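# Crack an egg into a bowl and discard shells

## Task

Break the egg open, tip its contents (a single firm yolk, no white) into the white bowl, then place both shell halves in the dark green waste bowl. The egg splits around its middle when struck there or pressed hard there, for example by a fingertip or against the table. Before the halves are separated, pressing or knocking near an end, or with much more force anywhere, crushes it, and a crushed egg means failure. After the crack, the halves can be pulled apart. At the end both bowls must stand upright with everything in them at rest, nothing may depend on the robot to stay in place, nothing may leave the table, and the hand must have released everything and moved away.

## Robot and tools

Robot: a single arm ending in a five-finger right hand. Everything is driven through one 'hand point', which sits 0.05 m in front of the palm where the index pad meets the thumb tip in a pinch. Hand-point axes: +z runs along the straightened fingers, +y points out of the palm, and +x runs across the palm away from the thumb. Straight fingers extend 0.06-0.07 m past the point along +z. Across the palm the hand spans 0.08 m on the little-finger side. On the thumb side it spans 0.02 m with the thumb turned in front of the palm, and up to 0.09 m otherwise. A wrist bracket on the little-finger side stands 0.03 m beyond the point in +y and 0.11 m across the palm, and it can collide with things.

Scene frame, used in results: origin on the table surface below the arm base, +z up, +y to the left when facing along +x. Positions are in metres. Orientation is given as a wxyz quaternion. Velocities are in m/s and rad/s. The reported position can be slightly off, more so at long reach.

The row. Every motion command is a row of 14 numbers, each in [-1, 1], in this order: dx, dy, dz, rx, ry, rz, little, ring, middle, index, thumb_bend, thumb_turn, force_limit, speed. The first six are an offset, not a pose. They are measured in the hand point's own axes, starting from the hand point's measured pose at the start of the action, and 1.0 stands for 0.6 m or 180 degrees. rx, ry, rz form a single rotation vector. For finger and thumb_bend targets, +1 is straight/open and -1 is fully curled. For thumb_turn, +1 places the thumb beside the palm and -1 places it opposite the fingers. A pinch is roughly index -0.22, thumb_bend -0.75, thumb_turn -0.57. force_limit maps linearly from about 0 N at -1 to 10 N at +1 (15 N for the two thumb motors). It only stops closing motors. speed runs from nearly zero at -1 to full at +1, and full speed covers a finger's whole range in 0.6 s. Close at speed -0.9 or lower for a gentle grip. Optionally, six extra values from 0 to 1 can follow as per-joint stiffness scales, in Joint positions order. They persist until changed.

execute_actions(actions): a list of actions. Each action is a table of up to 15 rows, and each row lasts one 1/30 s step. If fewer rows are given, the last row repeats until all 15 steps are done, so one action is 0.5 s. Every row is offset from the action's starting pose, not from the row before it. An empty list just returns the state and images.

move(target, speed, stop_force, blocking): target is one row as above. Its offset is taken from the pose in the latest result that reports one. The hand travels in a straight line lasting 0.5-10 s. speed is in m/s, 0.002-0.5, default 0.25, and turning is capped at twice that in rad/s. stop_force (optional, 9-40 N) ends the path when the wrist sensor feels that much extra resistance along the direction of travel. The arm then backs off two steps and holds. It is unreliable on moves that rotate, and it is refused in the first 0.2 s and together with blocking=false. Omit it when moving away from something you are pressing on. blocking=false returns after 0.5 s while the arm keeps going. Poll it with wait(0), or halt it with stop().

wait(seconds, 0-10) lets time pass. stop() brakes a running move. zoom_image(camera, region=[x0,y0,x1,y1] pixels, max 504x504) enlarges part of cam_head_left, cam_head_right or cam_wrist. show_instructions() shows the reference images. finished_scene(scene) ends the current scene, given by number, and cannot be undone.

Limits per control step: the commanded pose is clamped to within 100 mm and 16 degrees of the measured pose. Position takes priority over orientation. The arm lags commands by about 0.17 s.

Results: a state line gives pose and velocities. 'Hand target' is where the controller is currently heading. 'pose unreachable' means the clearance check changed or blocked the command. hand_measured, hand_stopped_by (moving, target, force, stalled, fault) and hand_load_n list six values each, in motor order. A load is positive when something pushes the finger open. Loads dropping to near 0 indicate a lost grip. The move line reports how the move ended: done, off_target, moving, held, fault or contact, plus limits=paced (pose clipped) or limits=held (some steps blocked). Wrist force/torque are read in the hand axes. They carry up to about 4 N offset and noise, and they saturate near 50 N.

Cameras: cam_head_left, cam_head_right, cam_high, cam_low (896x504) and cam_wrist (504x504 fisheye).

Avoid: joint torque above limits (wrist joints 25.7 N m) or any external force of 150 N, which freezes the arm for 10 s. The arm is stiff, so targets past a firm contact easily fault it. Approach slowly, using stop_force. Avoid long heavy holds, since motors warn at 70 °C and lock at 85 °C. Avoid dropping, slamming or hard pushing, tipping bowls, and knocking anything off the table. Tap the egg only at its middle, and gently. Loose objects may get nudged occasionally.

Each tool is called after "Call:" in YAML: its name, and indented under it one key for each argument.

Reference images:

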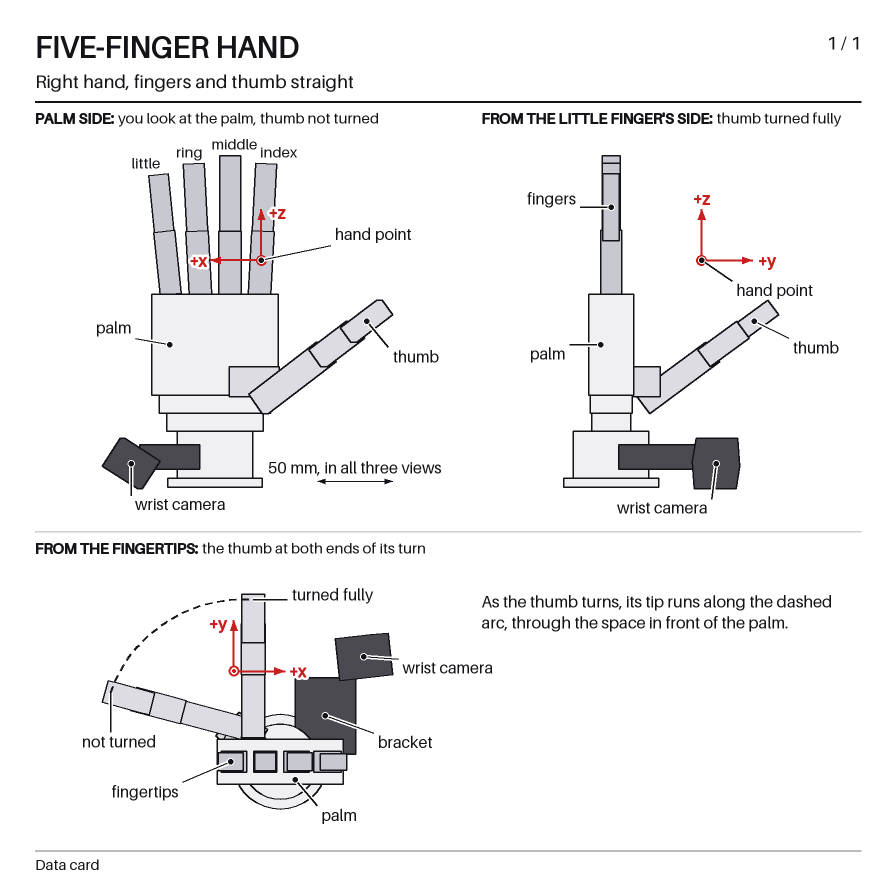

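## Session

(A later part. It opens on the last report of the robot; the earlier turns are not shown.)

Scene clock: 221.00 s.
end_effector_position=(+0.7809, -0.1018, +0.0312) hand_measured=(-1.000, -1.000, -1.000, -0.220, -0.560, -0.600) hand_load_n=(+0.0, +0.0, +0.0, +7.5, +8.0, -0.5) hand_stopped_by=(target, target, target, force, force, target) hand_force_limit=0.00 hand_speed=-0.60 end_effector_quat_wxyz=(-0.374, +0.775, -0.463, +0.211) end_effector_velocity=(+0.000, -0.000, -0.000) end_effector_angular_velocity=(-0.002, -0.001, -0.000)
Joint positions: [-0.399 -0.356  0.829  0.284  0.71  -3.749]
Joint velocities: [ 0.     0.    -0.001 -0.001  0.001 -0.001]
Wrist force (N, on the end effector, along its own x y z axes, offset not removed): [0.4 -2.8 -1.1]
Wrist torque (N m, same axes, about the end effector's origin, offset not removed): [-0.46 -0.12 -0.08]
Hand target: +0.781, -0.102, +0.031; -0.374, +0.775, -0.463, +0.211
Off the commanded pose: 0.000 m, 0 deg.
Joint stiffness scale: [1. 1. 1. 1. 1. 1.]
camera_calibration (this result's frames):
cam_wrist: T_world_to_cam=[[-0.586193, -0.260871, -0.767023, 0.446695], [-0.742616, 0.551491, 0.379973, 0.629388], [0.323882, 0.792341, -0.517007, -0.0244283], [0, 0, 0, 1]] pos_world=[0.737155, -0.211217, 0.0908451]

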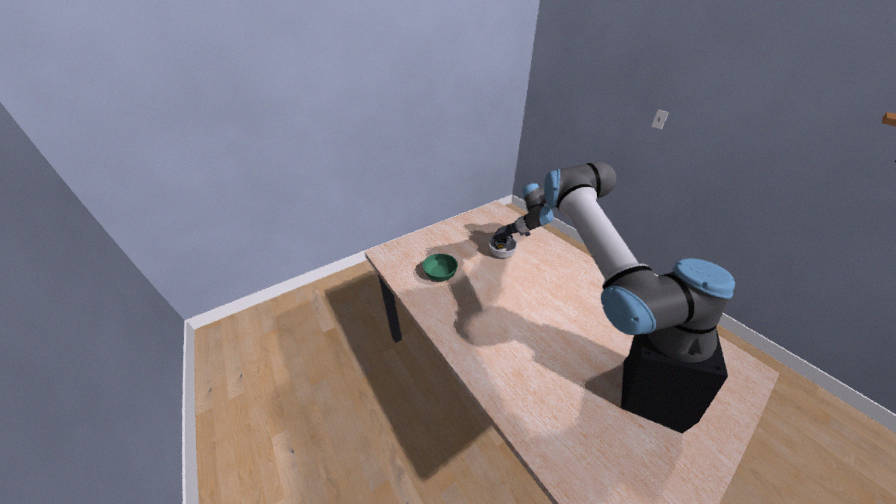

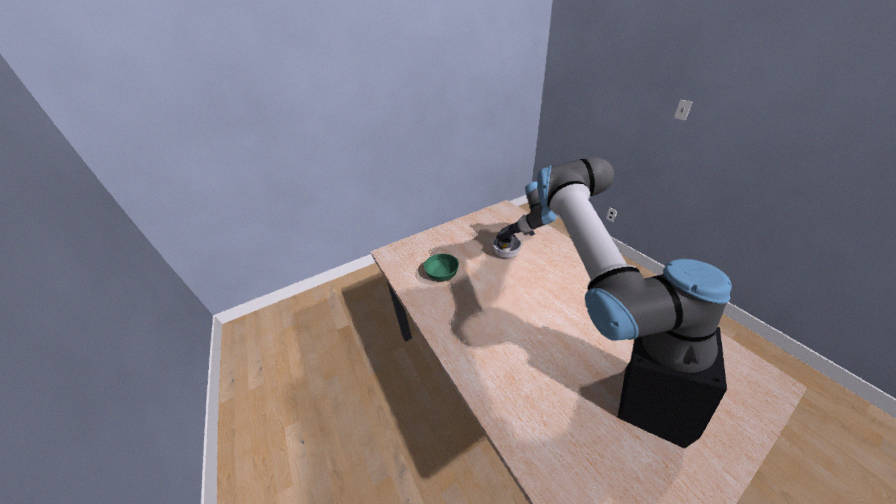

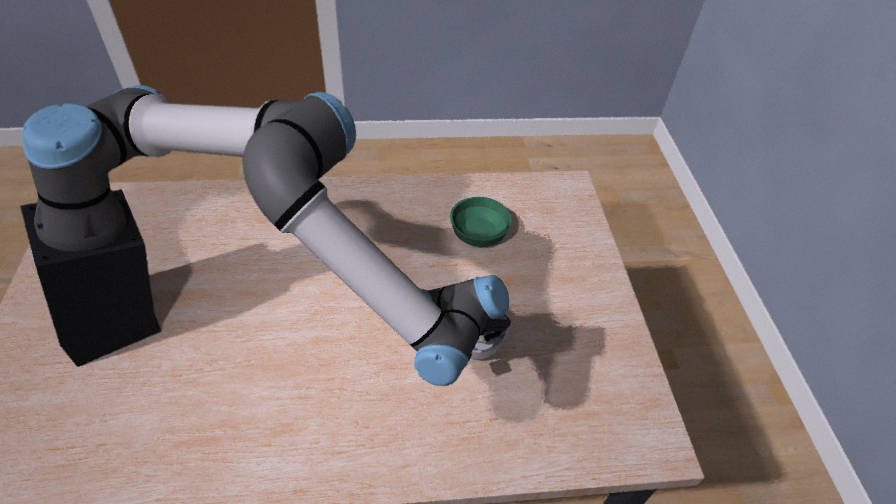

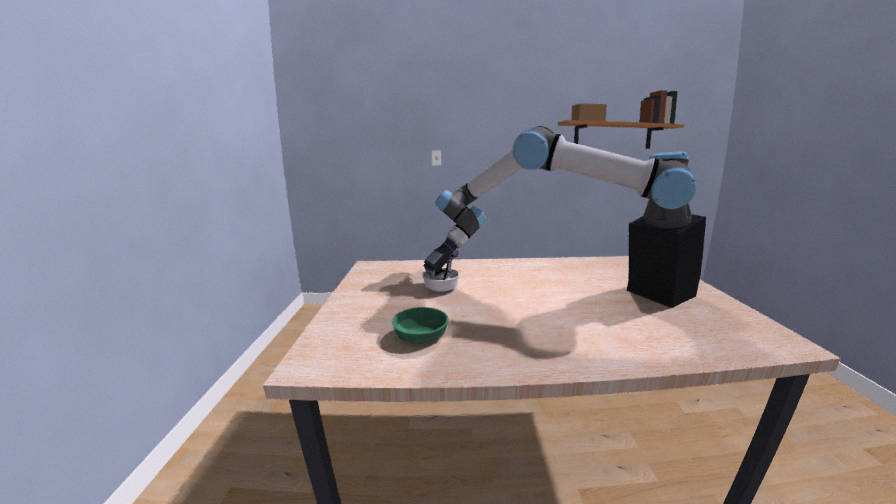

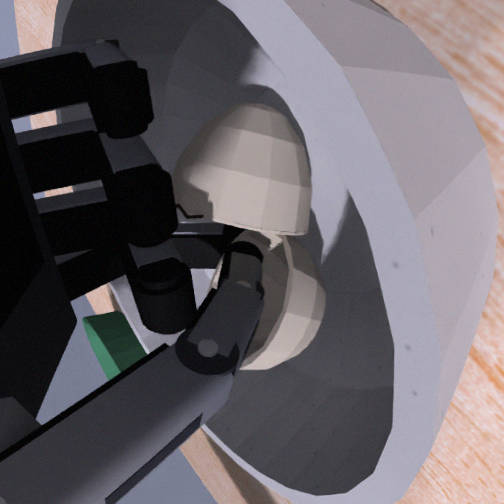

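Lift 4 cm.

Call:
move:
  target: [0,-0.052,-0.042,0,0,0,-1,-1,-1,-0.3,-0.85,-0.6,0,-0.6]
  speed: 0.04

Scene clock: 223.40 s.
end_effector_position=(+0.7826, -0.1016, +0.0705) hand_measured=(-1.000, -1.000, -1.000, -0.220, -0.560, -0.600) hand_load_n=(+0.0, +0.0, +0.0, +7.5, +8.0, -0.5) hand_stopped_by=(target, target, target, force, force, target) hand_force_limit=0.00 hand_speed=-0.60 end_effector_quat_wxyz=(-0.374, +0.776, -0.462, +0.212) end_effector_velocity=(-0.003, +0.001, -0.002) end_effector_angular_velocity=(+0.003, +0.006, +0.001)
Joint positions: [-0.408 -0.421  0.859  0.327  0.703 -3.76 ]
Joint velocities: [-0.     0.001  0.005  0.004 -0.001 -0.004]
Wrist force (N, on the end effector, along its own x y z axes, offset not removed): [3.6 -0.4 -2.9]
Wrist torque (N m, same axes, about the end effector's origin, offset not removed): [0.14 -0.61 0.26]
Hand target: +0.781, -0.102, +0.071; -0.374, +0.775, -0.463, +0.211
Off the commanded pose: 0.002 m, 0 deg.
Joint stiffness scale: [1. 1. 1. 1. 1. 1.]
move: done
camera_calibration (this result's frames):
cam_wrist: T_world_to_cam=[[-0.584728, -0.26259, -0.767554, 0.47667], [-0.743908, 0.550948, 0.378228, 0.616634], [0.323564, 0.792151, -0.517498, -0.00452466], [0, 0, 0, 1]] pos_world=[0.738905, -0.210981, 0.1303]

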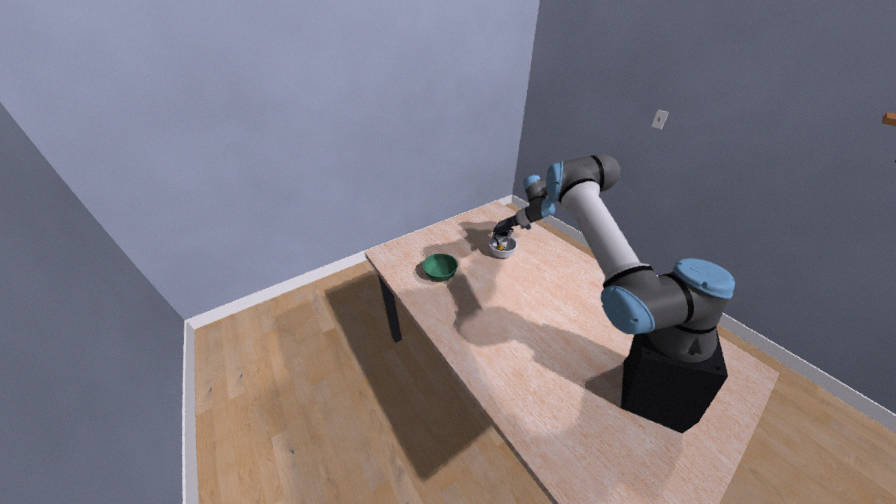

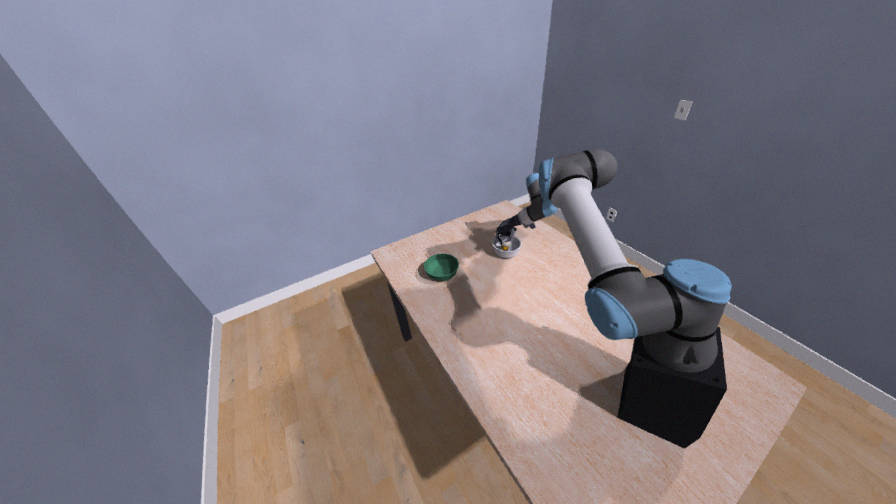

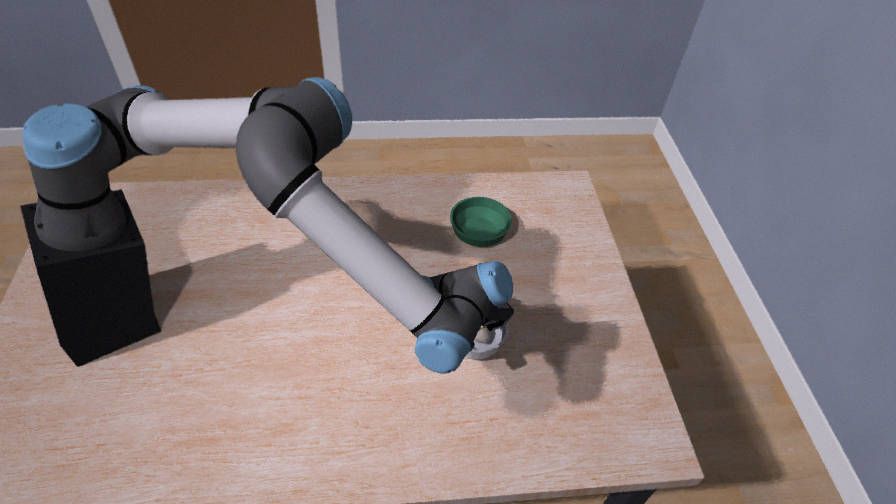

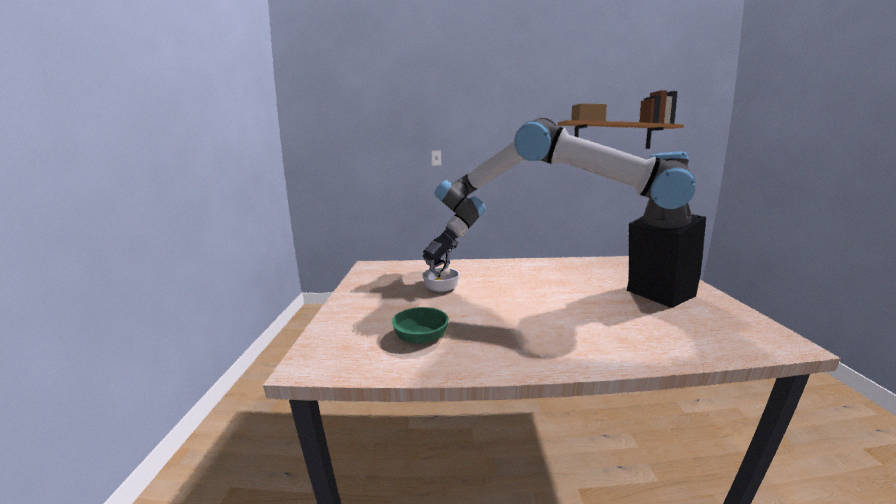

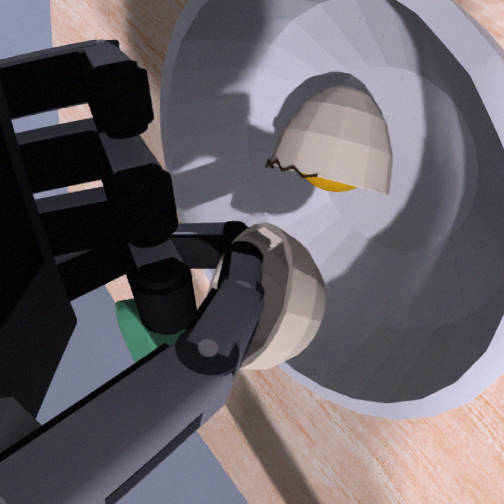

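Call:
move:
  target: [0,-0.052,-0.042,0,0,0,-1,-1,-1,-0.3,-0.85,-0.6,0,-0.6]
  speed: 0.1

Call:
move:
  target: [-0.397,-0.217,0.269,0,0,0,-1,-1,-1,-0.3,-0.85,-0.6,0,-0.6]
  speed: 0.2

Scene clock: 224.57 s.
end_effector_position=(+0.7843, -0.1014, +0.1098) hand_measured=(-1.000, -1.000, -1.000, -0.220, -0.560, -0.600) hand_load_n=(+0.0, +0.0, +0.0, +7.5, +8.0, -0.5) hand_stopped_by=(target, target, target, force, force, target) hand_force_limit=0.00 hand_speed=-0.60 end_effector_quat_wxyz=(-0.374, +0.776, -0.461, +0.212) end_effector_velocity=(-0.005, +0.002, -0.002) end_effector_angular_velocity=(+0.006, +0.012, +0.000)
Joint positions: [-0.417 -0.48   0.875  0.376  0.696 -3.772]
Joint velocities: [-0.     0.     0.007  0.009 -0.001 -0.004]
Wrist force (N, on the end effector, along its own x y z axes, offset not removed): [-0.6 -1.9 -0.6]
Wrist torque (N m, same axes, about the end effector's origin, offset not removed): [-0.28 -0.03 -0.05]
Hand target: +0.783, -0.102, +0.111; -0.374, +0.776, -0.462, +0.212
Off the commanded pose: 0.002 m, 0 deg.
Joint stiffness scale: [1. 1. 1. 1. 1. 1.]
move: done
camera_calibration (this result's frames):
cam_wrist: T_world_to_cam=[[-0.583186, -0.264335, -0.768129, 0.506496], [-0.745219, 0.550452, 0.376366, 0.604107], [0.323332, 0.791915, -0.518003, 0.0152406], [0, 0, 0, 1]] pos_world=[0.740645, -0.210717, 0.169584]

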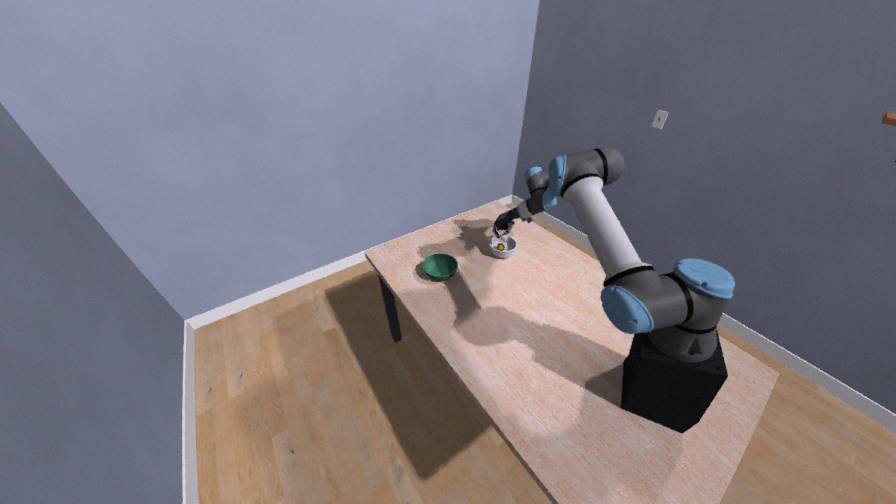

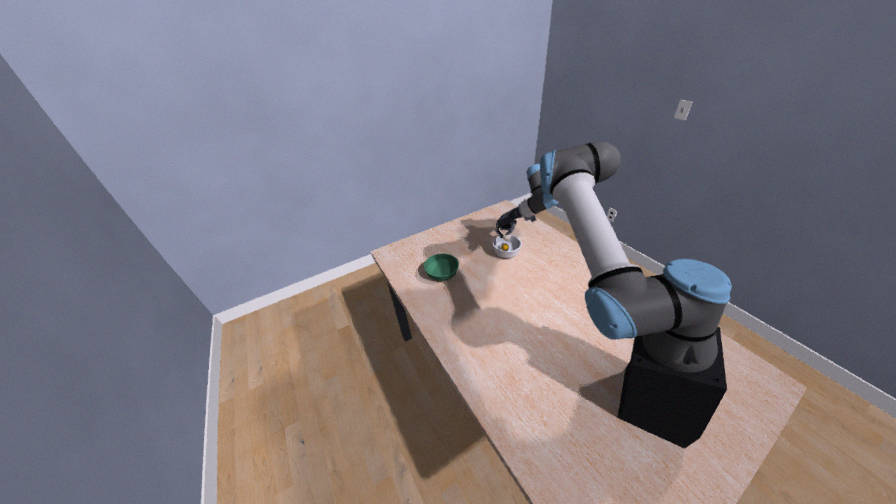

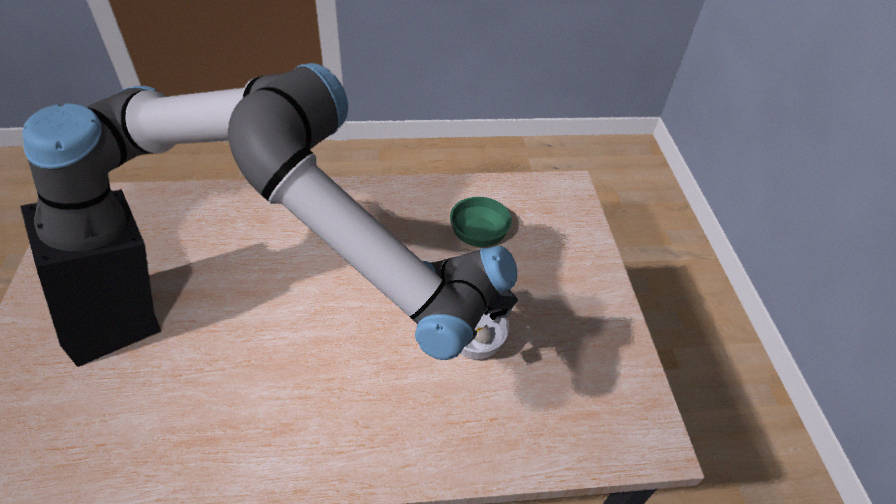

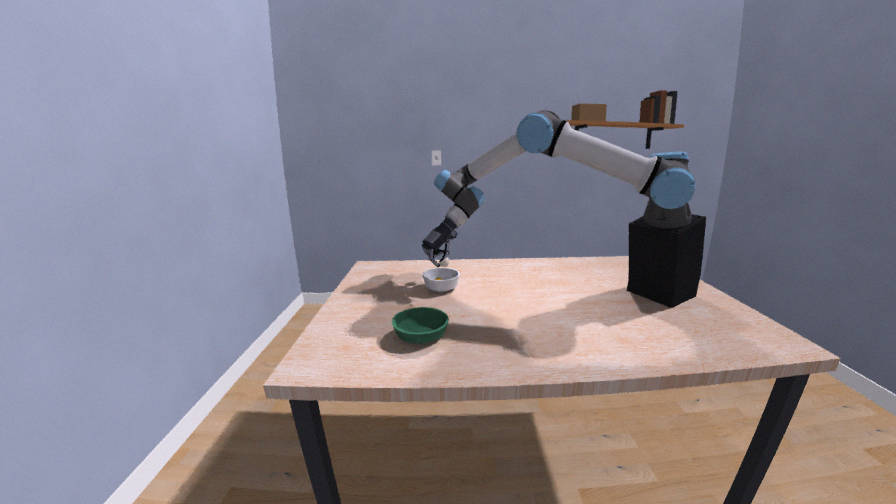

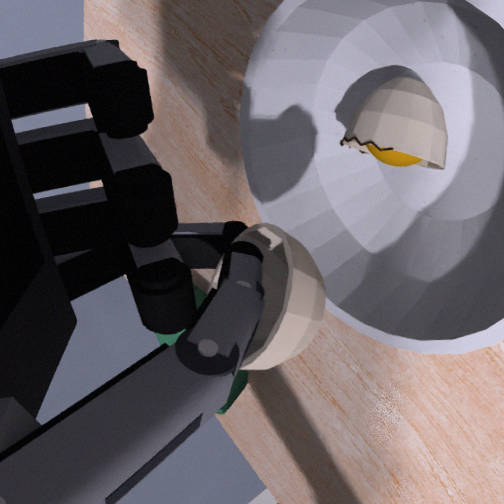

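Scene clock: 226.80 s.
end_effector_position=(+0.8497, +0.2057, +0.1135) hand_measured=(-1.000, -1.000, -1.000, -0.220, -0.560, -0.600) hand_load_n=(+0.0, +0.0, +0.0, +7.5, +8.0, -0.5) hand_stopped_by=(target, target, target, force, force, target) hand_force_limit=0.00 hand_speed=-0.60 end_effector_quat_wxyz=(-0.375, +0.776, -0.461, +0.213) end_effector_velocity=(+0.002, +0.000, +0.001) end_effector_angular_velocity=(-0.003, +0.008, -0.006)
Joint positions: [ 0.038 -0.504  0.759  0.28   1.062 -3.412]
Joint velocities: [ 0.002  0.009 -0.023  0.023  0.008  0.002]
Wrist force (N, on the end effector, along its own x y z axes, offset not removed): [0.7 -2.7 0.8]
Wrist torque (N m, same axes, about the end effector's origin, offset not removed): [-0.53 -0.22 0.03]
Hand target: +0.850, +0.208, +0.113; -0.374, +0.776, -0.461, +0.213
Off the commanded pose: 0.002 m, 0 deg.
Joint stiffness scale: [1. 1. 1. 1. 1. 1.]
move: done
camera_calibration (this result's frames):
cam_wrist: T_world_to_cam=[[-0.582145, -0.263454, -0.76922, 0.627762], [-0.745364, 0.55091, 0.375408, 0.482479], [0.324868, 0.791891, -0.517078, -0.248563], [0, 0, 0, 1]] pos_world=[0.805821, 0.0964186, 0.173234]

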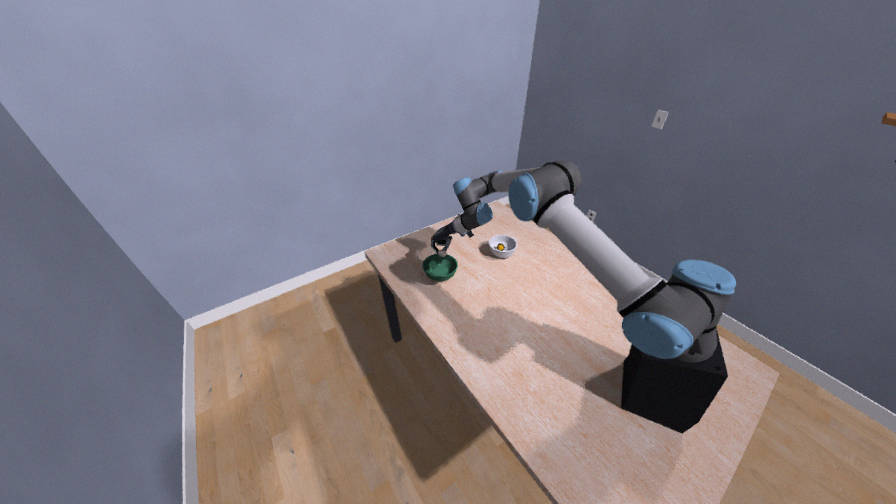

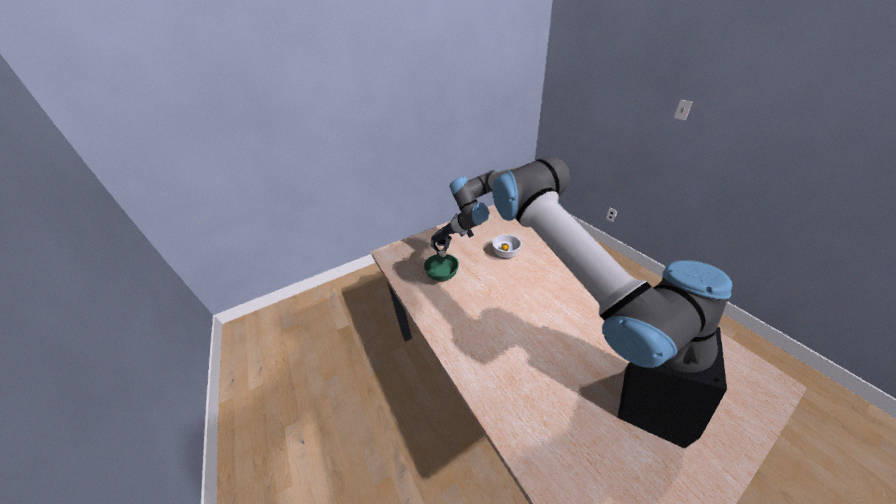

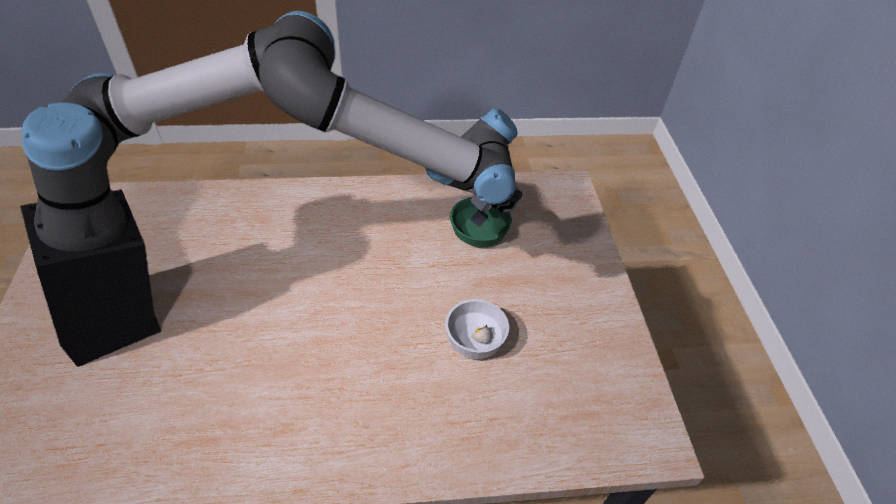

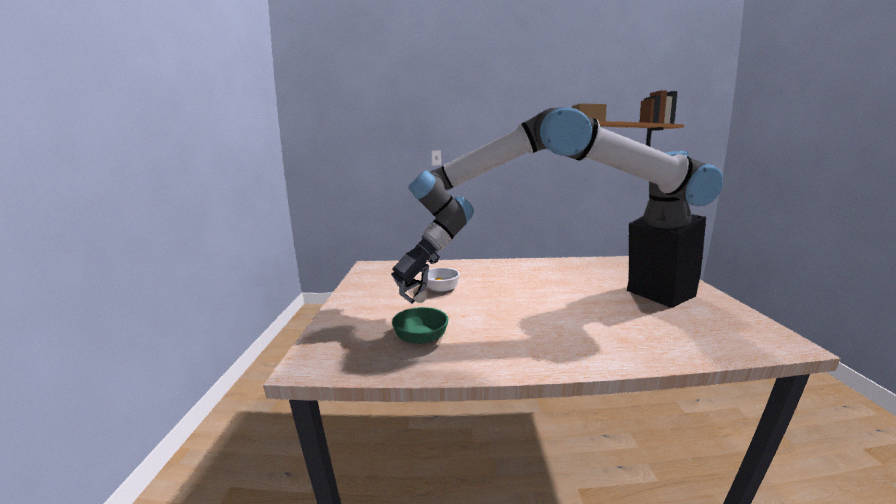

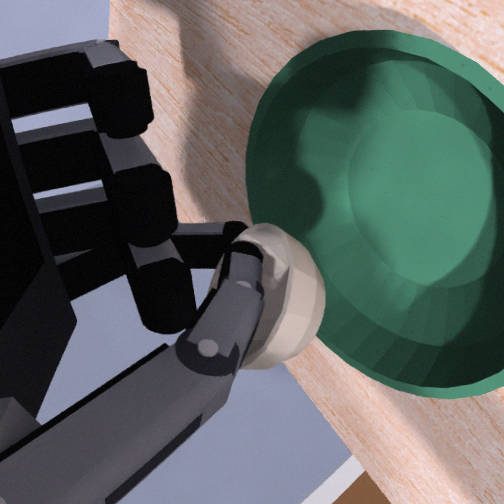

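Call:
move:
  target: [0,0.098,0.062,0,0,0,-1,-1,-1,-0.3,-0.85,-0.6,0,-0.6]
  speed: 0.07

Scene clock: 228.47 s.
end_effector_position=(+0.8415, +0.2013, +0.0450) hand_measured=(-1.000, -1.000, -1.000, -0.220, -0.560, -0.600) hand_load_n=(+0.0, +0.0, +0.0, +7.5, +8.0, -0.5) hand_stopped_by=(target, target, target, force, force, target) hand_force_limit=0.00 hand_speed=-0.60 end_effector_quat_wxyz=(-0.374, +0.776, -0.462, +0.213) end_effector_velocity=(+0.001, +0.000, +0.001) end_effector_angular_velocity=(+0.000, -0.004, +0.000)
Joint positions: [ 0.042 -0.416  0.764  0.187  1.066 -3.409]
Joint velocities: [ 0.    -0.    -0.    -0.003  0.     0.   ]
Wrist force (N, on the end effector, along its own x y z axes, offset not removed): [-0.2 -2.6 -1.7]
Wrist torque (N m, same axes, about the end effector's origin, offset not removed): [-0.38 -0.06 -0.15]
Hand target: +0.842, +0.203, +0.044; -0.375, +0.776, -0.461, +0.213
Off the commanded pose: 0.002 m, 0 deg.
Joint stiffness scale: [1. 1. 1. 1. 1. 1.]
move: done
camera_calibration (this result's frames):
cam_wrist: T_world_to_cam=[[-0.583688, -0.262804, -0.768272, 0.570279], [-0.744165, 0.551676, 0.37666, 0.503364], [0.324849, 0.791573, -0.517576, -0.277681], [0, 0, 0, 1]] pos_world=[0.797655, 0.0919826, 0.104811]

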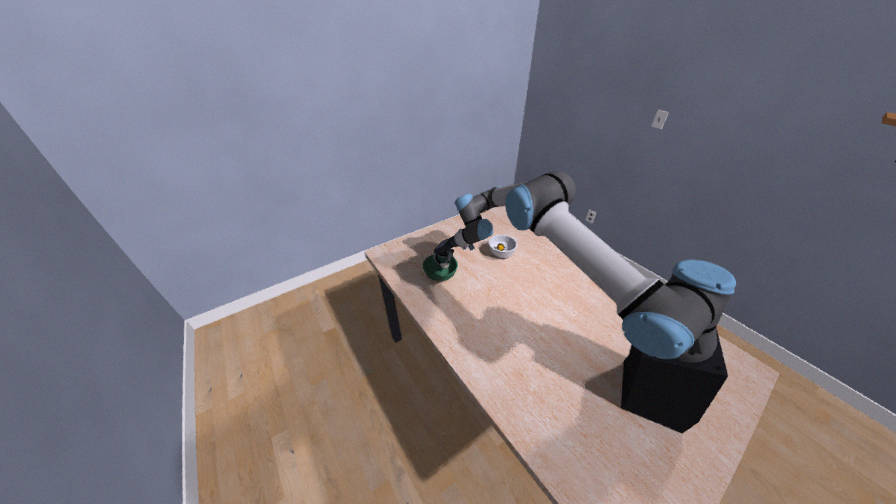

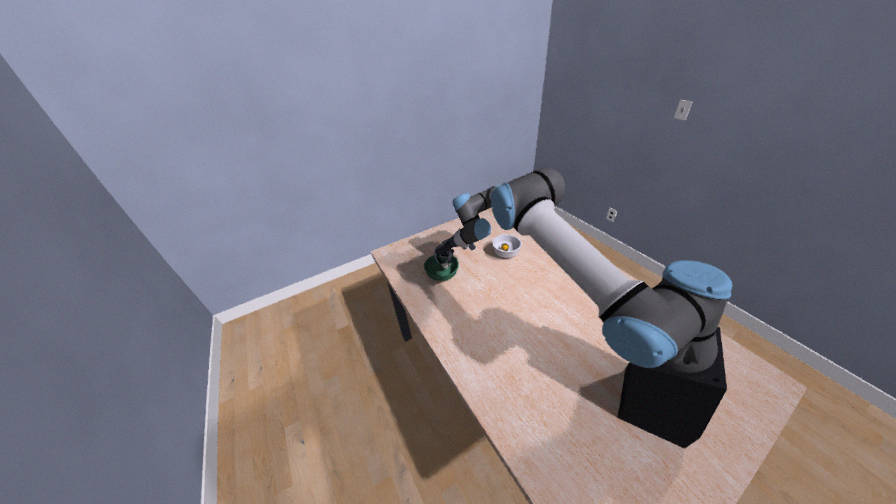

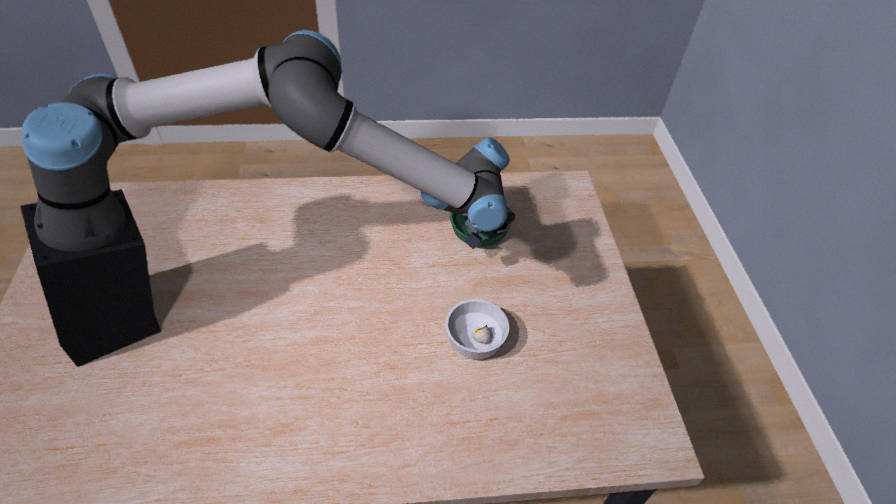

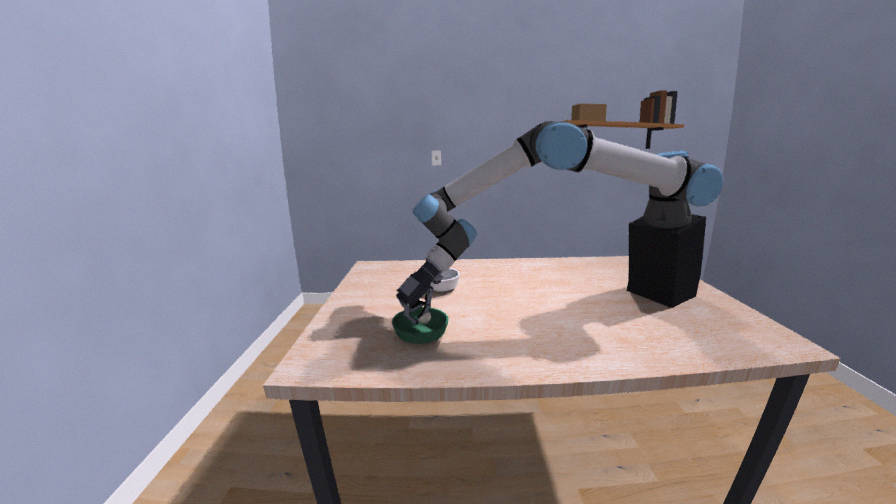

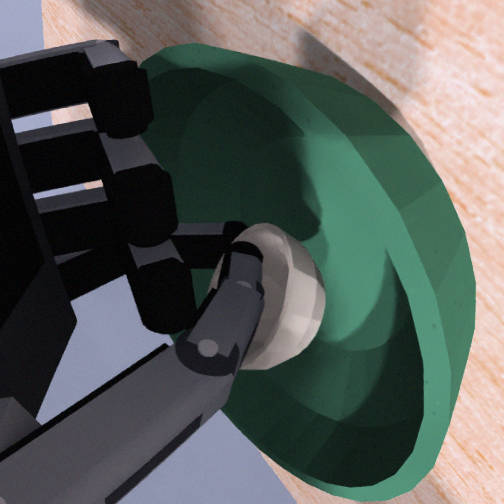

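Call:
execute_actions:
  actions:
    - [[0,0.013,0.0105,0,0,0,-1,-1,-1,-0.3,-0.85,-0.6,0,-0.6]]
    - [[0,0,0,0,0,0,-1,-1,-1,0.05,-0.35,-0.6,0,-0.2]]
    - [[0,-0.02,-0.016,0,0,0,-1,-1,-1,0.05,-0.35,-0.6,0,-0.2],[0,-0.02,-0.016,0,0,0,-1,-1,-1,0.05,-0.35,-0.6,0,-0.2],[0,-0.02,-0.016,0,0,0,-1,-1,-1,0.05,-0.35,-0.6,0,-0.2],[0,-0.04,-0.032,0,0,0,-1,-1,-1,0.05,-0.35,-0.6,0,-0.2],[0,-0.04,-0.032,0,0,0,-1,-1,-1,0.05,-0.35,-0.6,0,-0.2],[0,-0.06,-0.048,0,0,0,-1,-1,-1,0.05,-0.35,-0.6,0,-0.2]]

Call:
zoom_image:
  camera: "cam_high"
  region: [430,280,520,370]

Scene clock: 230.13 s.
end_effector_position=(+0.8451, +0.2016, +0.0805) hand_measured=(-1.000, -1.000, -1.000, +0.050, -0.350, -0.600) hand_load_n=(+0.0, +0.0, +0.0, +0.0, +0.0, +0.0) hand_stopped_by=(target, target, target, target, target, target) hand_force_limit=0.00 hand_speed=-0.20 end_effector_quat_wxyz=(-0.376, +0.775, -0.460, +0.215) end_effector_velocity=(+0.001, -0.003, +0.046) end_effector_angular_velocity=(-0.000, -0.003, -0.004)
Joint positions: [ 0.037 -0.471  0.783  0.217  1.062 -3.412]
Joint velocities: [-0.011 -0.078  0.038  0.039 -0.006 -0.004]
Wrist force (N, on the end effector, along its own x y z axes, offset not removed): [1.4 -1.2 -1.1]
Wrist torque (N m, same axes, about the end effector's origin, offset not removed): [-0.15 -0.38 0.06]
Hand target: +0.841, +0.200, +0.081; -0.374, +0.776, -0.463, +0.212
Off the commanded pose: 0.004 m, 1 deg.
Joint stiffness scale: [1. 1. 1. 1. 1. 1.]
camera_calibration (this result's frames):
cam_wrist: T_world_to_cam=[[-0.577948, -0.263514, -0.772358, 0.595335], [-0.747258, 0.551275, 0.371082, 0.495667], [0.327996, 0.791617, -0.515521, -0.263594], [0, 0, 0, 1]] pos_world=[0.800921, 0.0922952, 0.13999]

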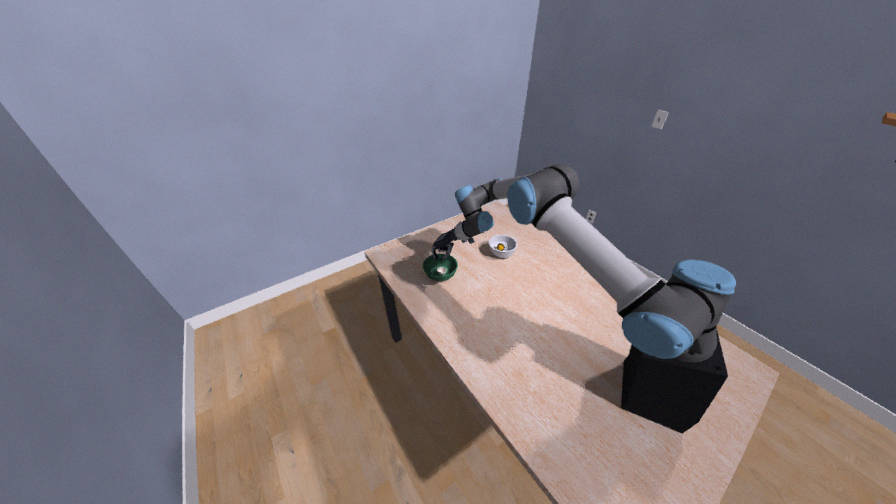

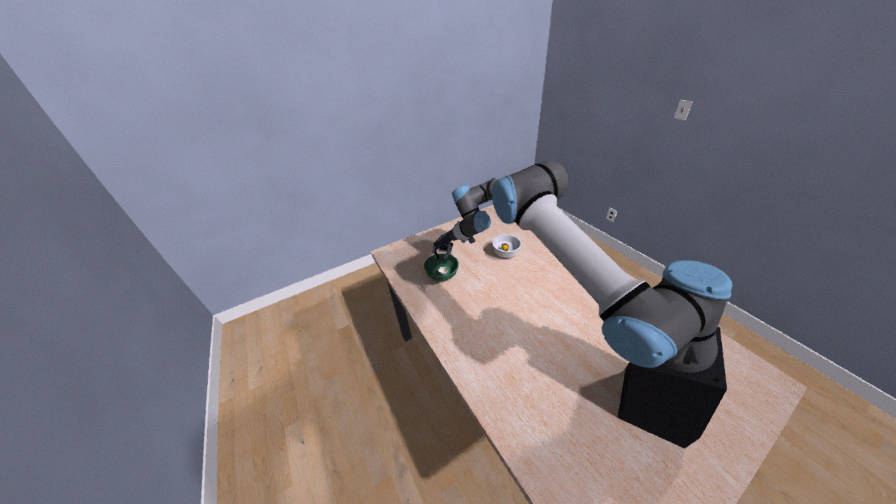

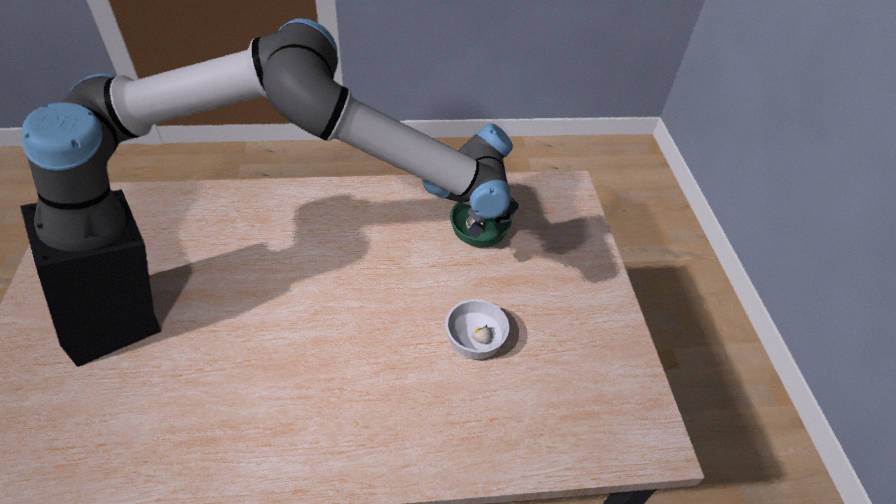

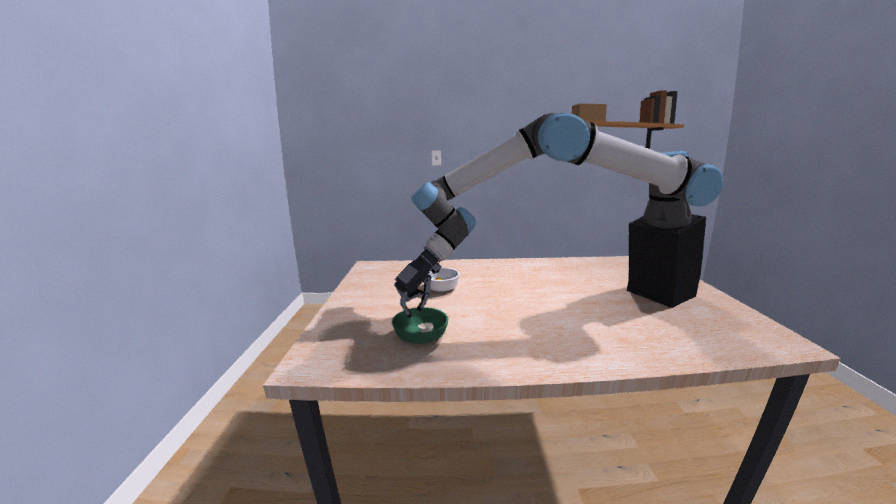

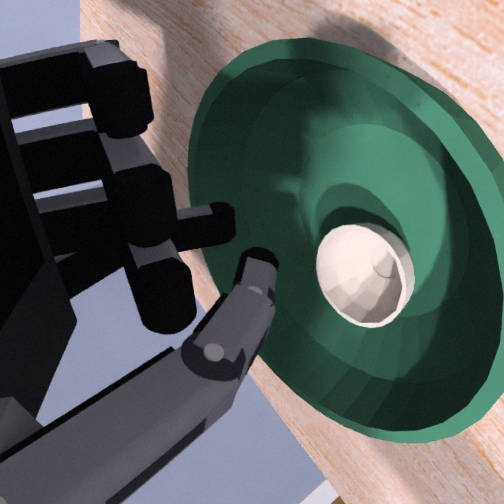

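Region (430, 280, 520, 370) of cam_high's 896x504 image, scaled by 5.600, with more detail than that image has.

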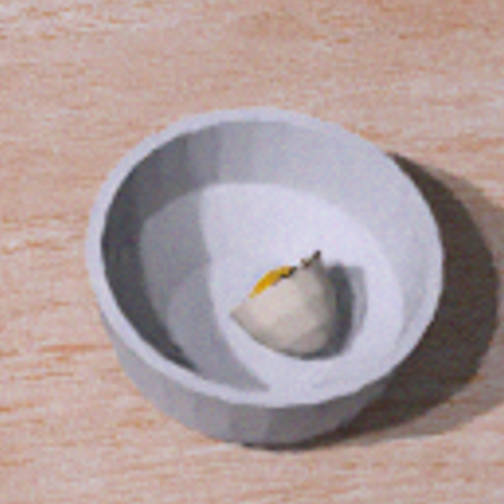

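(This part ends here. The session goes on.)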